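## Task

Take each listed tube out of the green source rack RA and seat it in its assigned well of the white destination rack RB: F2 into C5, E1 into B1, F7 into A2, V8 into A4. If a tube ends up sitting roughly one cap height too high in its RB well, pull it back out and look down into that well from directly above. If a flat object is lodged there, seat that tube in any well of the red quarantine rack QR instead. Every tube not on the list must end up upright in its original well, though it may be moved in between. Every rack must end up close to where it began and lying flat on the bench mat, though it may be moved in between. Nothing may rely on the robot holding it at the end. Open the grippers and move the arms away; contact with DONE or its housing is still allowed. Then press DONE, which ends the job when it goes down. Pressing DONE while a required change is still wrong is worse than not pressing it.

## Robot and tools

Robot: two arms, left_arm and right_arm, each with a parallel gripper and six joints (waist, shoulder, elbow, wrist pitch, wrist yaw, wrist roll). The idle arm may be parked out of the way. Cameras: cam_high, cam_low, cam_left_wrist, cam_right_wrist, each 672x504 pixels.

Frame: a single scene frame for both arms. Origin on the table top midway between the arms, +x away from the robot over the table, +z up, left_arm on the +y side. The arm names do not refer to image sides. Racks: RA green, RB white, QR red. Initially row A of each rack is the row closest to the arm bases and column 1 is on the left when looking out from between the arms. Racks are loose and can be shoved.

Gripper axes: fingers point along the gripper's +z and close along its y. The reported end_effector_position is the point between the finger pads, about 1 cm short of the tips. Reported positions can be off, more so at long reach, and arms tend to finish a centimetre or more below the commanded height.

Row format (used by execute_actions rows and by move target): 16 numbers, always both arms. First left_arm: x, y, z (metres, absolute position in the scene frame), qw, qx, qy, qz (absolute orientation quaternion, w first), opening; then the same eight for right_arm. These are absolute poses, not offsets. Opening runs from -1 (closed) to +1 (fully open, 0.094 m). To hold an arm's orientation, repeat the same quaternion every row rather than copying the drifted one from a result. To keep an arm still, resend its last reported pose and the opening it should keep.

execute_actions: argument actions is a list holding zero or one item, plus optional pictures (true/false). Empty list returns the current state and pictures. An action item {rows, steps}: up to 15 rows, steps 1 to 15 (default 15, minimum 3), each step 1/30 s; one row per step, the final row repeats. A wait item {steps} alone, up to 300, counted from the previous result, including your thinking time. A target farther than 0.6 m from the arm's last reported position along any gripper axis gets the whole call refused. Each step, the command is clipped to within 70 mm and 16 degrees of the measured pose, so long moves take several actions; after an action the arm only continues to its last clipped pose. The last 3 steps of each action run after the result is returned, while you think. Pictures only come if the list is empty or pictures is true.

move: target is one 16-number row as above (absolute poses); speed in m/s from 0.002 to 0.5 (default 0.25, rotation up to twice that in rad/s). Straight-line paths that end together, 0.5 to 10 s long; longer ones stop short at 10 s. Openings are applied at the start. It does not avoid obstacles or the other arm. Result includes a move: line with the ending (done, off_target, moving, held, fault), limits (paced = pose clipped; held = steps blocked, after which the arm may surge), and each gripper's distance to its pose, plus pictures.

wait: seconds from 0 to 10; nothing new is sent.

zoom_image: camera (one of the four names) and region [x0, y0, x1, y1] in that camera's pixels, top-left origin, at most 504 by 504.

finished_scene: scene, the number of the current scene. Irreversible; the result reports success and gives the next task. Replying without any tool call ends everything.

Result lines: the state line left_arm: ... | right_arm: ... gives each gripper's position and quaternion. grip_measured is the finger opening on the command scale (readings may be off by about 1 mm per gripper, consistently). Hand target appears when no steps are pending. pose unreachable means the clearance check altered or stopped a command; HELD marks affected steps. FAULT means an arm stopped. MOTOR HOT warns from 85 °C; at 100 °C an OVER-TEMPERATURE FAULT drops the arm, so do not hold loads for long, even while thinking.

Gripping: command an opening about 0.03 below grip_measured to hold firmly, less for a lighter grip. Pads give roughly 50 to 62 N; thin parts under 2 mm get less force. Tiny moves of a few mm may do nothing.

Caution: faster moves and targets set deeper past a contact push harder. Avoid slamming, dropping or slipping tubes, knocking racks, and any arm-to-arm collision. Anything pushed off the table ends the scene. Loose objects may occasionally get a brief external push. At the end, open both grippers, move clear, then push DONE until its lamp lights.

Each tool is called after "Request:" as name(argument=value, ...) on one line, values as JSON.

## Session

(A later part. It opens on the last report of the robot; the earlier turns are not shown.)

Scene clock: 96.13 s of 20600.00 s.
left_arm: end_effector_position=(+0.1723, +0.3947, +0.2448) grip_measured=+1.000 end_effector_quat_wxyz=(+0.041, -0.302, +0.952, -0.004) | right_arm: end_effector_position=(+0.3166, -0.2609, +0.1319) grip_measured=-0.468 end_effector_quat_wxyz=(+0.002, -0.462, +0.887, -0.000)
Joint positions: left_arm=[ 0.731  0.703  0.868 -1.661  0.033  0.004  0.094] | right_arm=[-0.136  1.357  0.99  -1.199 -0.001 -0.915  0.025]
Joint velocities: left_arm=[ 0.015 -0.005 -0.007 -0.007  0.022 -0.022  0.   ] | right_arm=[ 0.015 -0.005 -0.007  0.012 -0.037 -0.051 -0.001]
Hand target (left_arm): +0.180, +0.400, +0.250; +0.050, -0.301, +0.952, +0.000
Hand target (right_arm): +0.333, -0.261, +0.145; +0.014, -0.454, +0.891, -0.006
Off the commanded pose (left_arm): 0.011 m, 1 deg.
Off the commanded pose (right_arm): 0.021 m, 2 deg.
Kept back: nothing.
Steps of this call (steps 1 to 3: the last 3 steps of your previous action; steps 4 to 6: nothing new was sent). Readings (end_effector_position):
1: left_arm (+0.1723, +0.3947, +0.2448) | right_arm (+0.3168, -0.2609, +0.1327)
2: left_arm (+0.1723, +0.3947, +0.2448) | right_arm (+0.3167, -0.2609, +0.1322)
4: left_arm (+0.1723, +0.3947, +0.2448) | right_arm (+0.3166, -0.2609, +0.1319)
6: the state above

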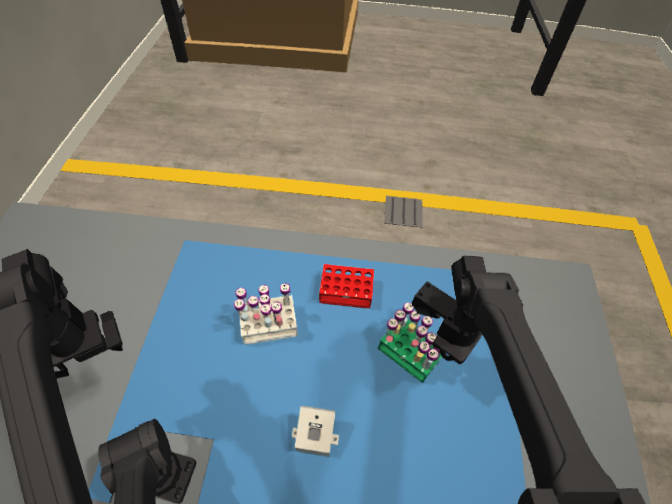

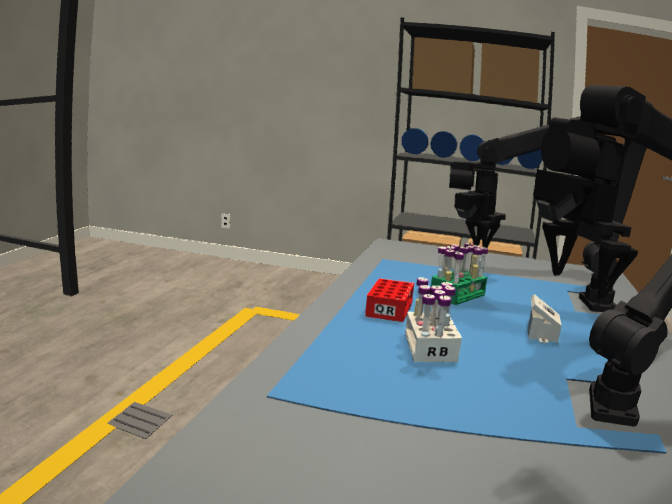

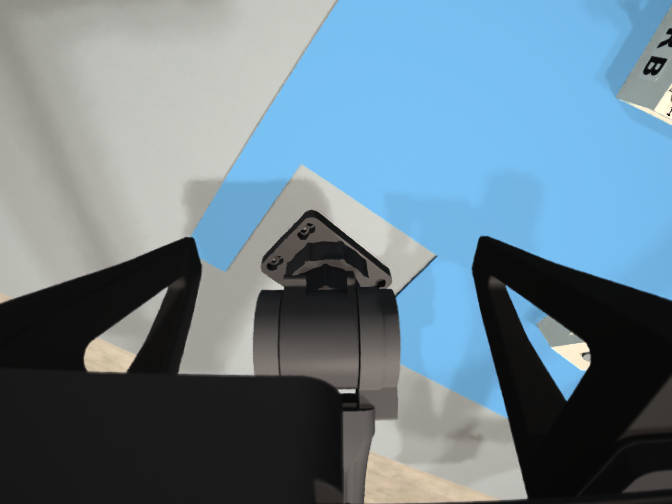

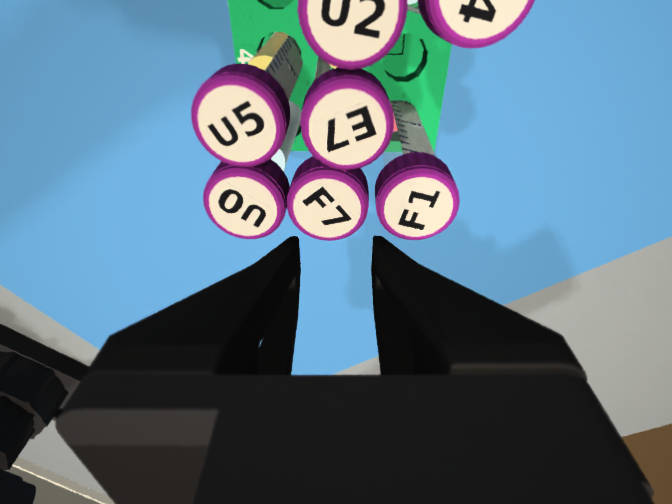

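Request:
execute_actions(actions=[])

Scene clock: 96.73 s of 20600.00 s.
left_arm: end_effector_position=(+0.1723, +0.3947, +0.2448) grip_measured=+1.000 end_effector_quat_wxyz=(+0.041, -0.302, +0.952, -0.004) | right_arm: end_effector_position=(+0.3166, -0.2609, +0.1319) grip_measured=-0.468 end_effector_quat_wxyz=(+0.002, -0.461, +0.887, -0.000)
Joint positions: left_arm=[ 0.731  0.703  0.868 -1.661  0.033  0.004  0.094] | right_arm=[-0.136  1.357  0.99  -1.199 -0.001 -0.912  0.025]
Joint velocities: left_arm=[-0.005  0.005  0.027 -0.007 -0.007 -0.037  0.   ] | right_arm=[-0.005 -0.005  0.007 -0.007 -0.037  0.037 -0.   ]
Hand target (left_arm): +0.180, +0.400, +0.250; +0.050, -0.301, +0.952, +0.000
Hand target (right_arm): +0.333, -0.261, +0.145; +0.014, -0.454, +0.891, -0.006
Off the commanded pose (left_arm): 0.011 m, 1 deg.
Off the commanded pose (right_arm): 0.021 m, 2 deg.
Kept back: nothing.
Steps of this call (steps 1 to 18: nothing new was sent). Readings (end_effector_position):
1: left_arm (+0.1723, +0.3947, +0.2448) | right_arm (+0.3166, -0.2609, +0.1319)
2: left_arm (+0.1723, +0.3947, +0.2448) | right_arm (+0.3166, -0.2609, +0.1319)
4: left_arm (+0.1723, +0.3947, +0.2448) | right_arm (+0.3166, -0.2609, +0.1319)
8: left_arm (+0.1723, +0.3947, +0.2448) | right_arm (+0.3166, -0.2609, +0.1319)
18: the state above

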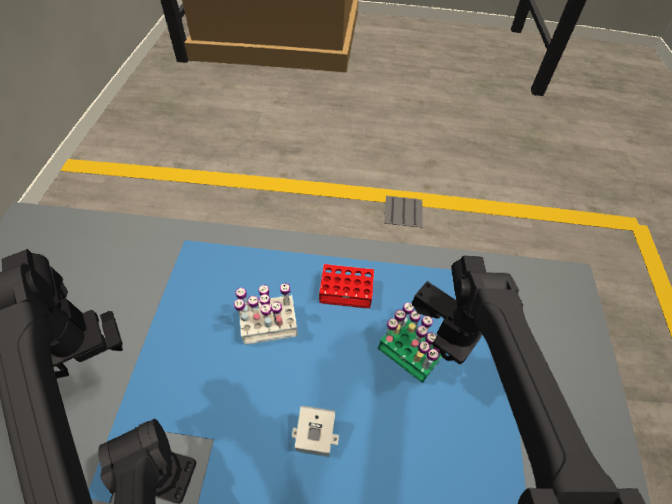

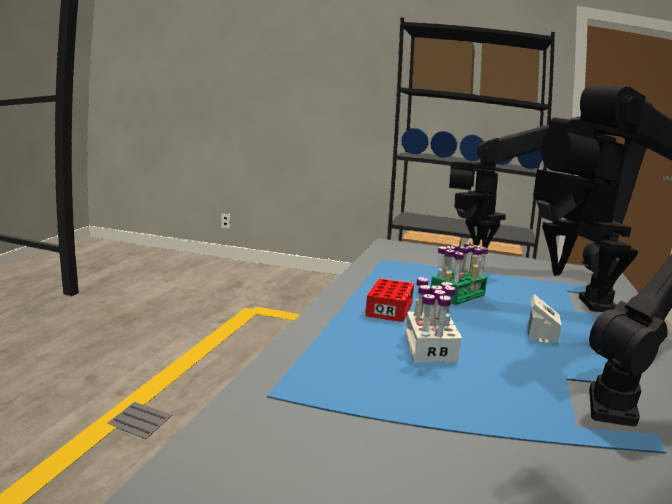

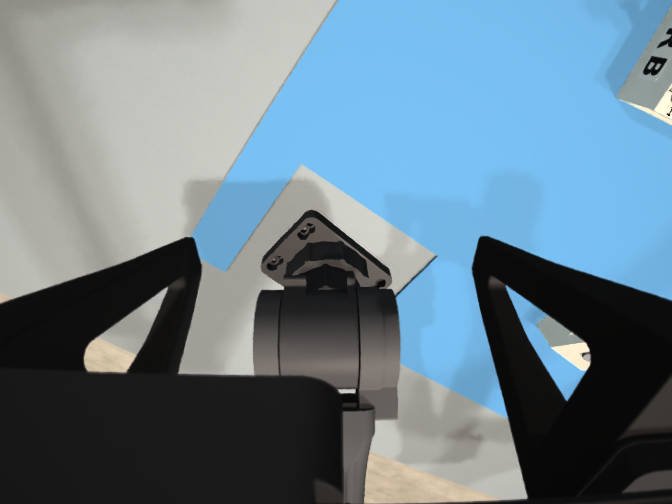

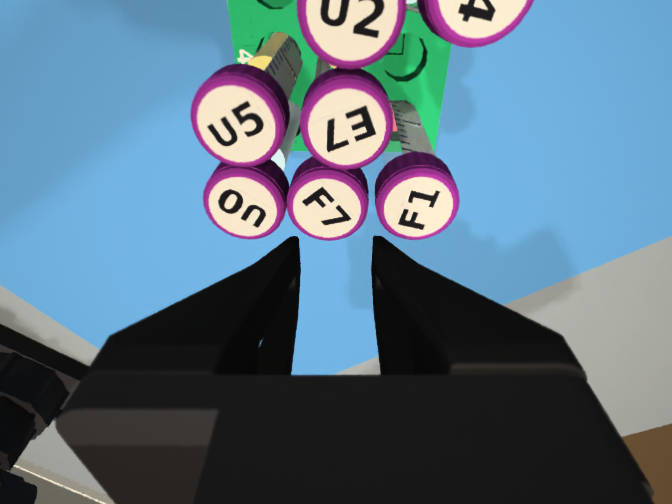

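Request:
execute_actions(actions=[{"rows":[[0.18,0.40,0.25,0.05,-0.3,0.95,0,1,0.3335,-0.258,0.145,0.0137,-0.454,0.891,-0.006,-0.45],[0.18,0.40,0.25,0.05,-0.3,0.95,0,1,0.3335,-0.256,0.145,0.0137,-0.454,0.891,-0.006,-0.45],[0.18,0.40,0.25,0.05,-0.3,0.95,0,1,0.3345,-0.254,0.145,0.0137,-0.454,0.891,-0.006,-0.45],[0.18,0.40,0.25,0.05,-0.3,0.95,0,1,0.336,-0.252,0.145,0.0137,-0.454,0.891,-0.006,-0.45],[0.18,0.40,0.25,0.05,-0.3,0.95,0,1,0.3375,-0.250,0.145,0.0137,-0.454,0.891,-0.006,-0.45],[0.18,0.40,0.25,0.05,-0.3,0.95,0,1,0.339,-0.248,0.145,0.0137,-0.454,0.891,-0.006,-0.45]],"steps":12}], pictures=true)

Scene clock: 97.23 s of 20600.00 s.
left_arm: end_effector_position=(+0.1723, +0.3947, +0.2448) grip_measured=+1.000 end_effector_quat_wxyz=(+0.041, -0.302, +0.952, -0.004) | right_arm: end_effector_position=(+0.3181, -0.2533, +0.1303) grip_measured=-0.452 end_effector_quat_wxyz=(-0.000, -0.460, +0.888, +0.001)
Joint positions: left_arm=[ 0.731  0.703  0.868 -1.661  0.033  0.004  0.094] | right_arm=[-0.115  1.367  0.995 -1.199 -0.001 -0.889  0.026]
Joint velocities: left_arm=[ 0.005 -0.005  0.007  0.002  0.037  0.007  0.   ] | right_arm=[ 0.103  0.054  0.017 -0.012 -0.037  0.051 -0.001]
Steps of this call (steps 1 to 6: nothing new was sent; steps 7 to 15: the first 9 steps of this action). Readings (end_effector_position):
7: left_arm (+0.1723, +0.3947, +0.2448) | right_arm (+0.3166, -0.2609, +0.1319)
8: left_arm (+0.1723, +0.3947, +0.2448) | right_arm (+0.3166, -0.2609, +0.1319)
10: left_arm (+0.1723, +0.3947, +0.2448) | right_arm (+0.3166, -0.2602, +0.1319)
14: left_arm (+0.1723, +0.3947, +0.2448) | right_arm (+0.3176, -0.2547, +0.1307)
15: the state above

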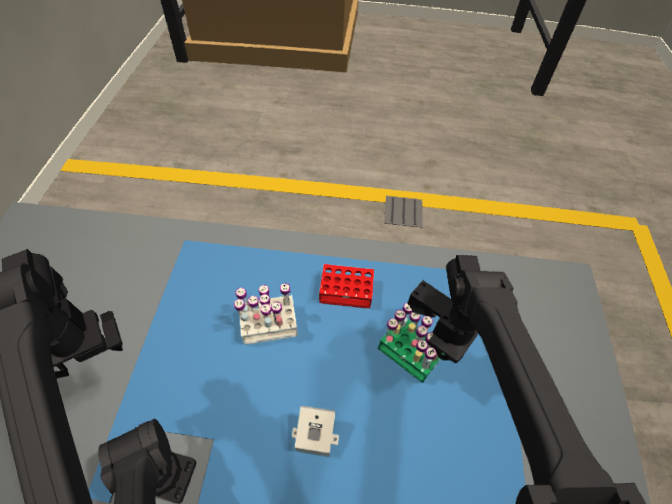

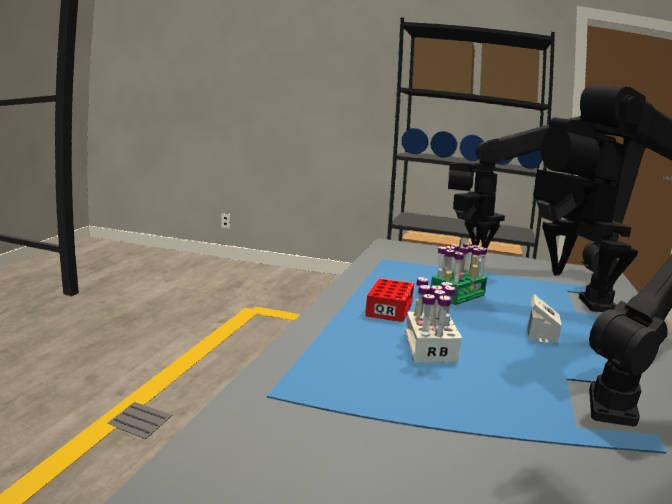

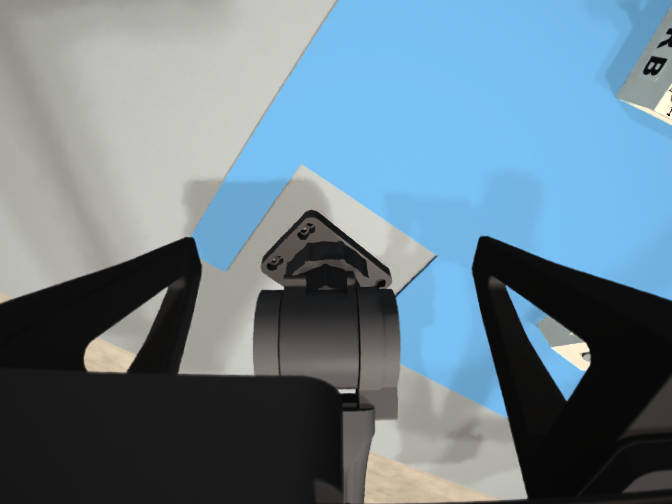

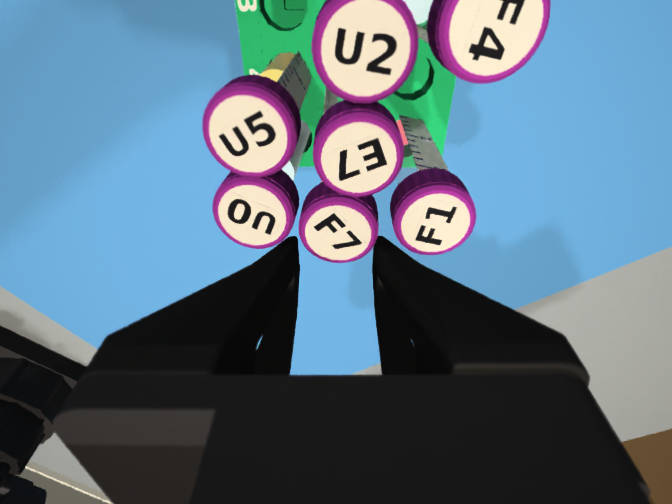

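Request:
execute_actions(actions=[{"rows":[[0.18,0.40,0.25,0.05,-0.3,0.95,0,1,0.341,-0.248,0.146,0.0137,-0.454,0.891,-0.006,-0.45],[0.18,0.40,0.25,0.05,-0.3,0.95,0,1,0.343,-0.2465,0.147,0.0137,-0.454,0.891,-0.006,-0.45],[0.18,0.40,0.25,0.05,-0.3,0.95,0,1,0.345,-0.245,0.148,0.0137,-0.454,0.891,-0.006,-0.45],[0.18,0.40,0.25,0.05,-0.3,0.95,0,1,0.3465,-0.243,0.148,0.0137,-0.454,0.891,-0.006,-0.45],[0.18,0.40,0.25,0.05,-0.3,0.95,0,1,0.348,-0.241,0.148,0.0137,-0.454,0.891,-0.006,-0.45]],"steps":14}], pictures=true)

Scene clock: 97.77 s of 20600.00 s.
left_arm: end_effector_position=(+0.1723, +0.3947, +0.2448) grip_measured=+1.000 end_effector_quat_wxyz=(+0.041, -0.302, +0.952, -0.004) | right_arm: end_effector_position=(+0.3279, -0.2459, +0.1334) grip_measured=-0.452 end_effector_quat_wxyz=(-0.001, -0.459, +0.888, -0.001)
Joint positions: left_arm=[ 0.731  0.703  0.868 -1.661  0.033  0.004  0.094] | right_arm=[-0.096  1.392  1.028 -1.209  0.002 -0.868  0.026]
Joint velocities: left_arm=[-0.005  0.005  0.002  0.007  0.022 -0.007  0.   ] | right_arm=[ 0.024  0.005  0.022  0.002 -0.022  0.022 -0.   ]
Off your previous action's commanded pose (left_arm): 0.011 m, 1 deg at its last step (step 3 of this call).
Off your previous action's commanded pose (right_arm): 0.025 m, 2 deg at its last step (step 3 of this call).
Steps of this call (steps 1 to 3: the last 3 steps of your previous action; steps 4 to 5: nothing new was sent; steps 6 to 16: the first 11 steps of this action). Readings (end_effector_position):
6: left_arm (+0.1723, +0.3947, +0.2448) | right_arm (+0.3187, -0.2528, +0.1305)
7: left_arm (+0.1723, +0.3947, +0.2448) | right_arm (+0.3189, -0.2528, +0.1307)
9: left_arm (+0.1723, +0.3947, +0.2448) | right_arm (+0.3206, -0.2525, +0.1317)
13: left_arm (+0.1723, +0.3947, +0.2448) | right_arm (+0.3275, -0.2486, +0.1338)
16: the state above

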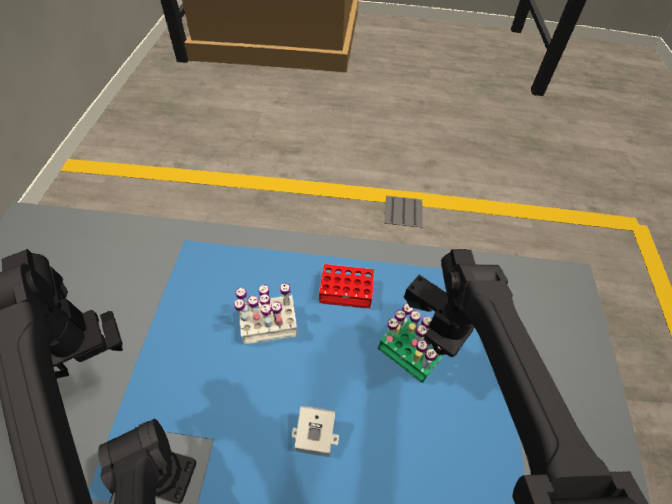

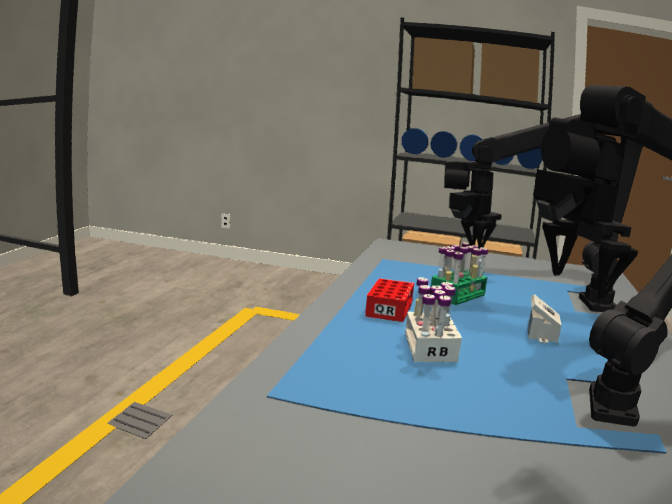

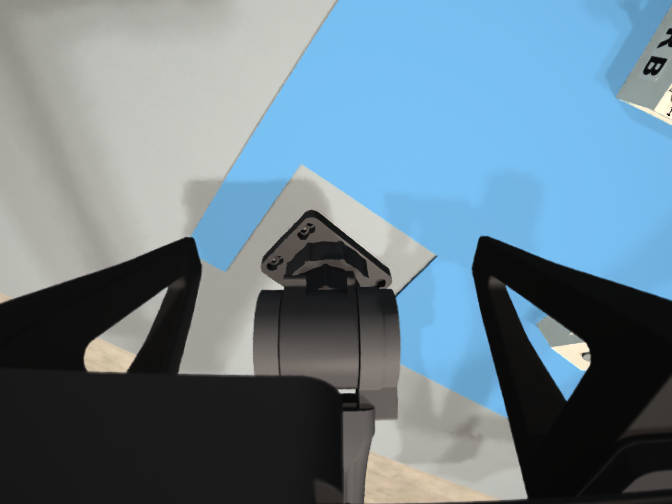

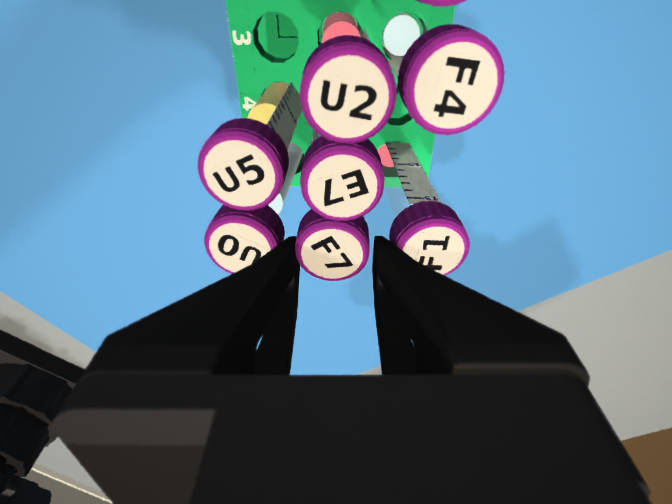

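A few mm more in y, then close.

Request:
execute_actions(actions=[{"rows":[[0.18,0.40,0.25,0.05,-0.3,0.95,0,1,0.349,-0.239,0.148,0.0137,-0.454,0.891,-0.006,-0.45],[0.18,0.40,0.25,0.05,-0.3,0.95,0,1,0.350,-0.237,0.148,0.0137,-0.454,0.891,-0.006,-0.45],[0.18,0.40,0.25,0.05,-0.3,0.95,0,1,0.351,-0.235,0.148,0.0137,-0.454,0.891,-0.006,-0.45],[0.18,0.40,0.25,0.05,-0.3,0.95,0,1,0.351,-0.235,0.148,0.0137,-0.454,0.891,-0.006,-0.45],[0.18,0.40,0.25,0.05,-0.3,0.95,0,1,0.351,-0.235,0.148,0.0137,-0.454,0.891,-0.006,-0.45],[0.18,0.40,0.25,0.05,-0.3,0.95,0,1,0.351,-0.235,0.148,0.0137,-0.454,0.891,-0.006,-0.45],[0.18,0.40,0.25,0.05,-0.3,0.95,0,1,0.351,-0.235,0.148,0.0137,-0.454,0.891,-0.006,-0.52],[0.18,0.40,0.25,0.05,-0.3,0.95,0,1,0.351,-0.235,0.148,0.0137,-0.454,0.891,-0.006,-0.52],[0.18,0.40,0.25,0.05,-0.3,0.95,0,1,0.351,-0.235,0.148,0.0137,-0.454,0.891,-0.006,-0.575]],"steps":15}], pictures=true)

Scene clock: 98.37 s of 20600.00 s.
left_arm: end_effector_position=(+0.1723, +0.3947, +0.2448) grip_measured=+1.000 end_effector_quat_wxyz=(+0.041, -0.302, +0.952, -0.004) | right_arm: end_effector_position=(+0.3312, -0.2403, +0.1337) grip_measured=-0.552 end_effector_quat_wxyz=(-0.001, -0.458, +0.889, -0.001)
Joint positions: left_arm=[ 0.731  0.703  0.868 -1.661  0.033  0.004  0.094] | right_arm=[-0.083  1.401  1.037 -1.209  0.002 -0.851  0.021]
Joint velocities: left_arm=[-0.005 -0.015 -0.017 -0.002 -0.022  0.037  0.   ] | right_arm=[ 0.015  0.005 -0.012 -0.017 -0.037 -0.022  0.   ]
Off your previous action's commanded pose (left_arm): 0.011 m, 1 deg at its last step (step 3 of this call).
Off your previous action's commanded pose (right_arm): 0.025 m, 2 deg at its last step (step 3 of this call).
Steps of this call (steps 1 to 3: the last 3 steps of your previous action; steps 4 to 6: nothing new was sent; steps 7 to 18: the first 12 steps of this action). Readings (end_effector_position):
7: left_arm (+0.1723, +0.3947, +0.2448) | right_arm (+0.3282, -0.2459, +0.1335)
8: left_arm (+0.1723, +0.3947, +0.2448) | right_arm (+0.3283, -0.2457, +0.1335)
10: left_arm (+0.1723, +0.3947, +0.2448) | right_arm (+0.3294, -0.2443, +0.1337)
14: left_arm (+0.1723, +0.3947, +0.2448) | right_arm (+0.3311, -0.2409, +0.1337)
18: the state above

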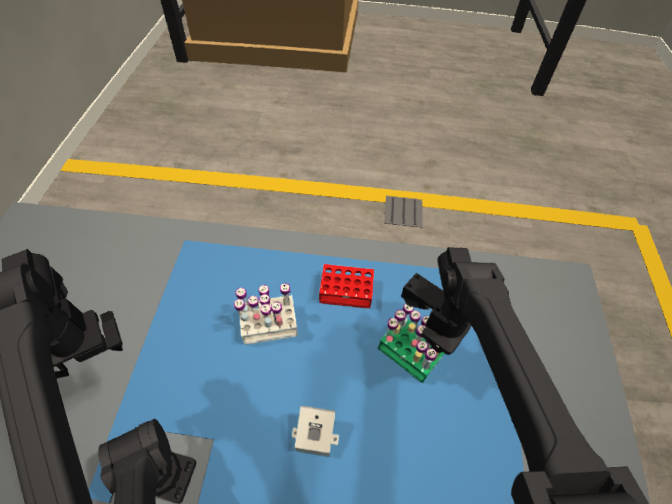

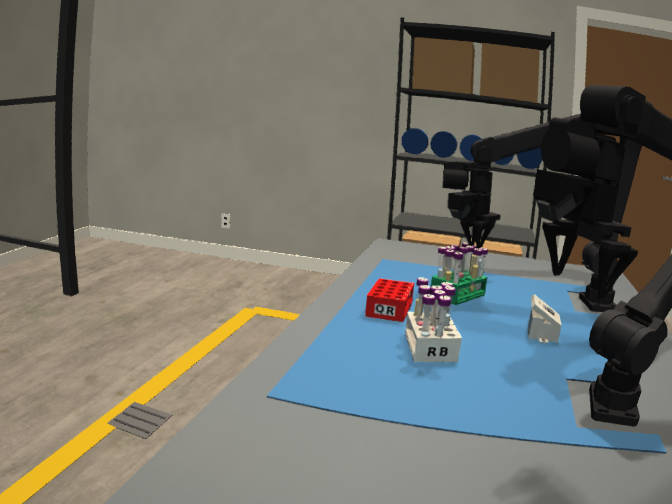

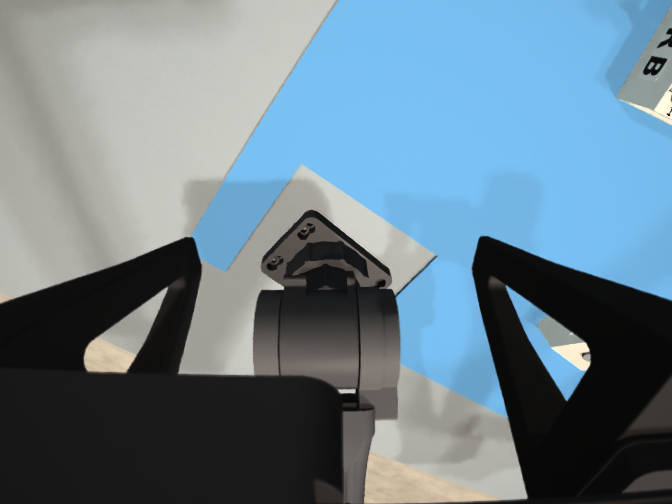

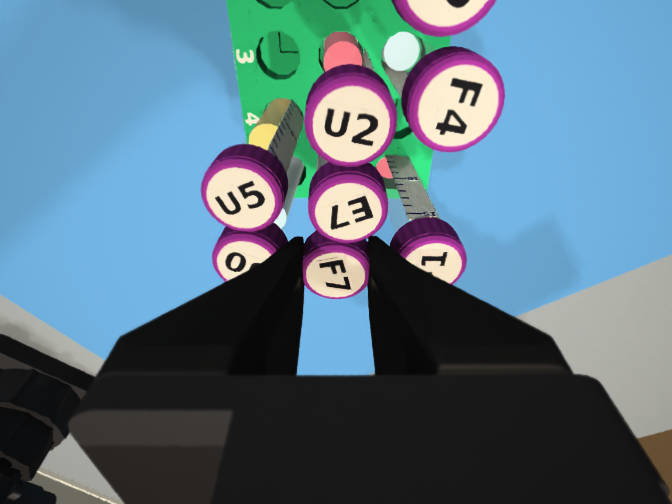

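Request:
execute_actions(actions=[{"rows":[[0.18,0.40,0.25,0.05,-0.3,0.95,0,1,0.350,-0.238,0.153,0.016,-0.454,0.891,-0.007,-0.58],[0.18,0.40,0.25,0.05,-0.3,0.95,0,1,0.350,-0.238,0.159,0.018,-0.454,0.891,-0.008,-0.58],[0.18,0.40,0.25,0.05,-0.3,0.95,0,1,0.350,-0.238,0.165,0.02,-0.454,0.891,-0.009,-0.58],[0.18,0.40,0.25,0.05,-0.3,0.95,0,1,0.350,-0.238,0.171,0.022,-0.454,0.891,-0.01,-0.58],[0.18,0.40,0.25,0.05,-0.3,0.95,0,1,0.350,-0.238,0.177,0.024,-0.454,0.891,-0.011,-0.58],[0.18,0.40,0.25,0.05,-0.3,0.95,0,1,0.350,-0.238,0.183,0.026,-0.454,0.891,-0.012,-0.58],[0.18,0.40,0.25,0.05,-0.3,0.95,0,1,0.350,-0.238,0.189,0.026,-0.454,0.891,-0.012,-0.58],[0.18,0.40,0.25,0.05,-0.3,0.95,0,1,0.350,-0.238,0.195,0.026,-0.454,0.891,-0.012,-0.58],[0.18,0.40,0.25,0.05,-0.3,0.95,0,1,0.350,-0.238,0.201,0.026,-0.454,0.891,-0.012,-0.58],[0.18,0.40,0.25,0.05,-0.3,0.95,0,1,0.350,-0.238,0.207,0.026,-0.454,0.891,-0.012,-0.58],[0.18,0.40,0.25,0.05,-0.3,0.95,0,1,0.350,-0.238,0.213,0.026,-0.454,0.891,-0.012,-0.58],[0.18,0.40,0.25,0.05,-0.3,0.95,0,1,0.350,-0.238,0.219,0.026,-0.454,0.891,-0.012,-0.58],[0.18,0.40,0.25,0.05,-0.3,0.95,0,1,0.350,-0.238,0.225,0.026,-0.454,0.891,-0.012,-0.58],[0.18,0.40,0.25,0.05,-0.3,0.95,0,1,0.350,-0.238,0.231,0.026,-0.454,0.891,-0.012,-0.58]],"steps":15}], pictures=true)

Scene clock: 99.07 s of 20600.00 s.
left_arm: end_effector_position=(+0.1723, +0.3947, +0.2448) grip_measured=+1.000 end_effector_quat_wxyz=(+0.041, -0.302, +0.952, -0.004) | right_arm: end_effector_position=(+0.3302, -0.2404, +0.1744) grip_measured=-0.552 end_effector_quat_wxyz=(-0.007, -0.457, +0.889, +0.002)
Joint positions: left_arm=[ 0.731  0.703  0.868 -1.661  0.033  0.004  0.094] | right_arm=[-0.083  1.372  1.121 -1.333  0.002 -0.85   0.021]
Joint velocities: left_arm=[-0.005 -0.005  0.012 -0.022  0.007 -0.037  0.   ] | right_arm=[-0.005 -0.161  0.383 -0.462  0.022  0.081  0.   ]
Off your previous action's commanded pose (left_arm): 0.011 m, 1 deg at its last step (step 3 of this call).
Off your previous action's commanded pose (right_arm): 0.025 m, 2 deg at its last step (step 3 of this call).
Steps of this call (steps 1 to 3: the last 3 steps of your previous action; steps 4 to 9: nothing new was sent; steps 10 to 21: the first 12 steps of this action). Readings (end_effector_position):
10: left_arm (+0.1723, +0.3947, +0.2448) | right_arm (+0.3310, -0.2404, +0.1337)
11: left_arm (+0.1723, +0.3947, +0.2448) | right_arm (+0.3303, -0.2404, +0.1340)
13: left_arm (+0.1723, +0.3947, +0.2448) | right_arm (+0.3294, -0.2405, +0.1361)
17: left_arm (+0.1723, +0.3947, +0.2448) | right_arm (+0.3296, -0.2405, +0.1497)
21: the state above

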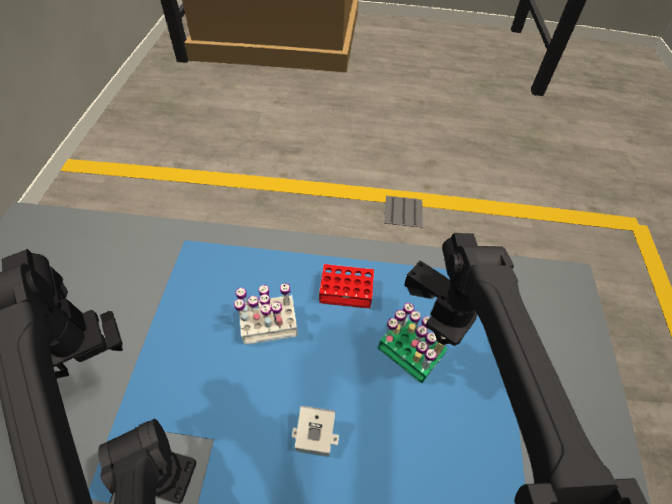

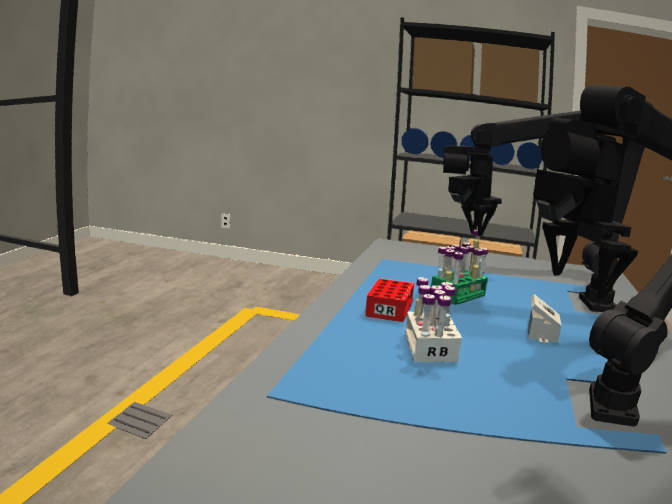

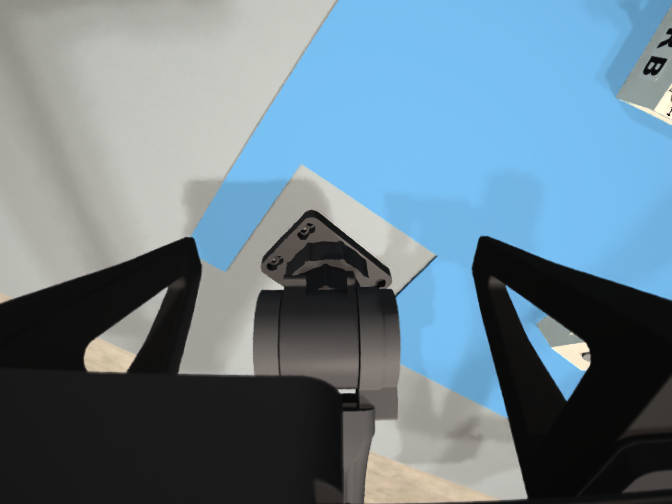

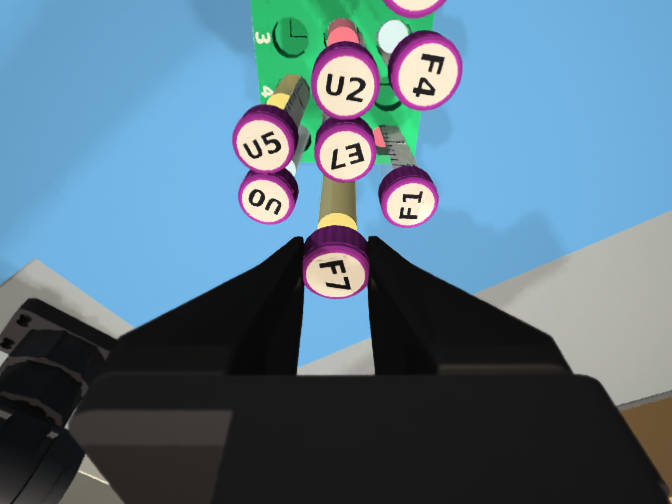

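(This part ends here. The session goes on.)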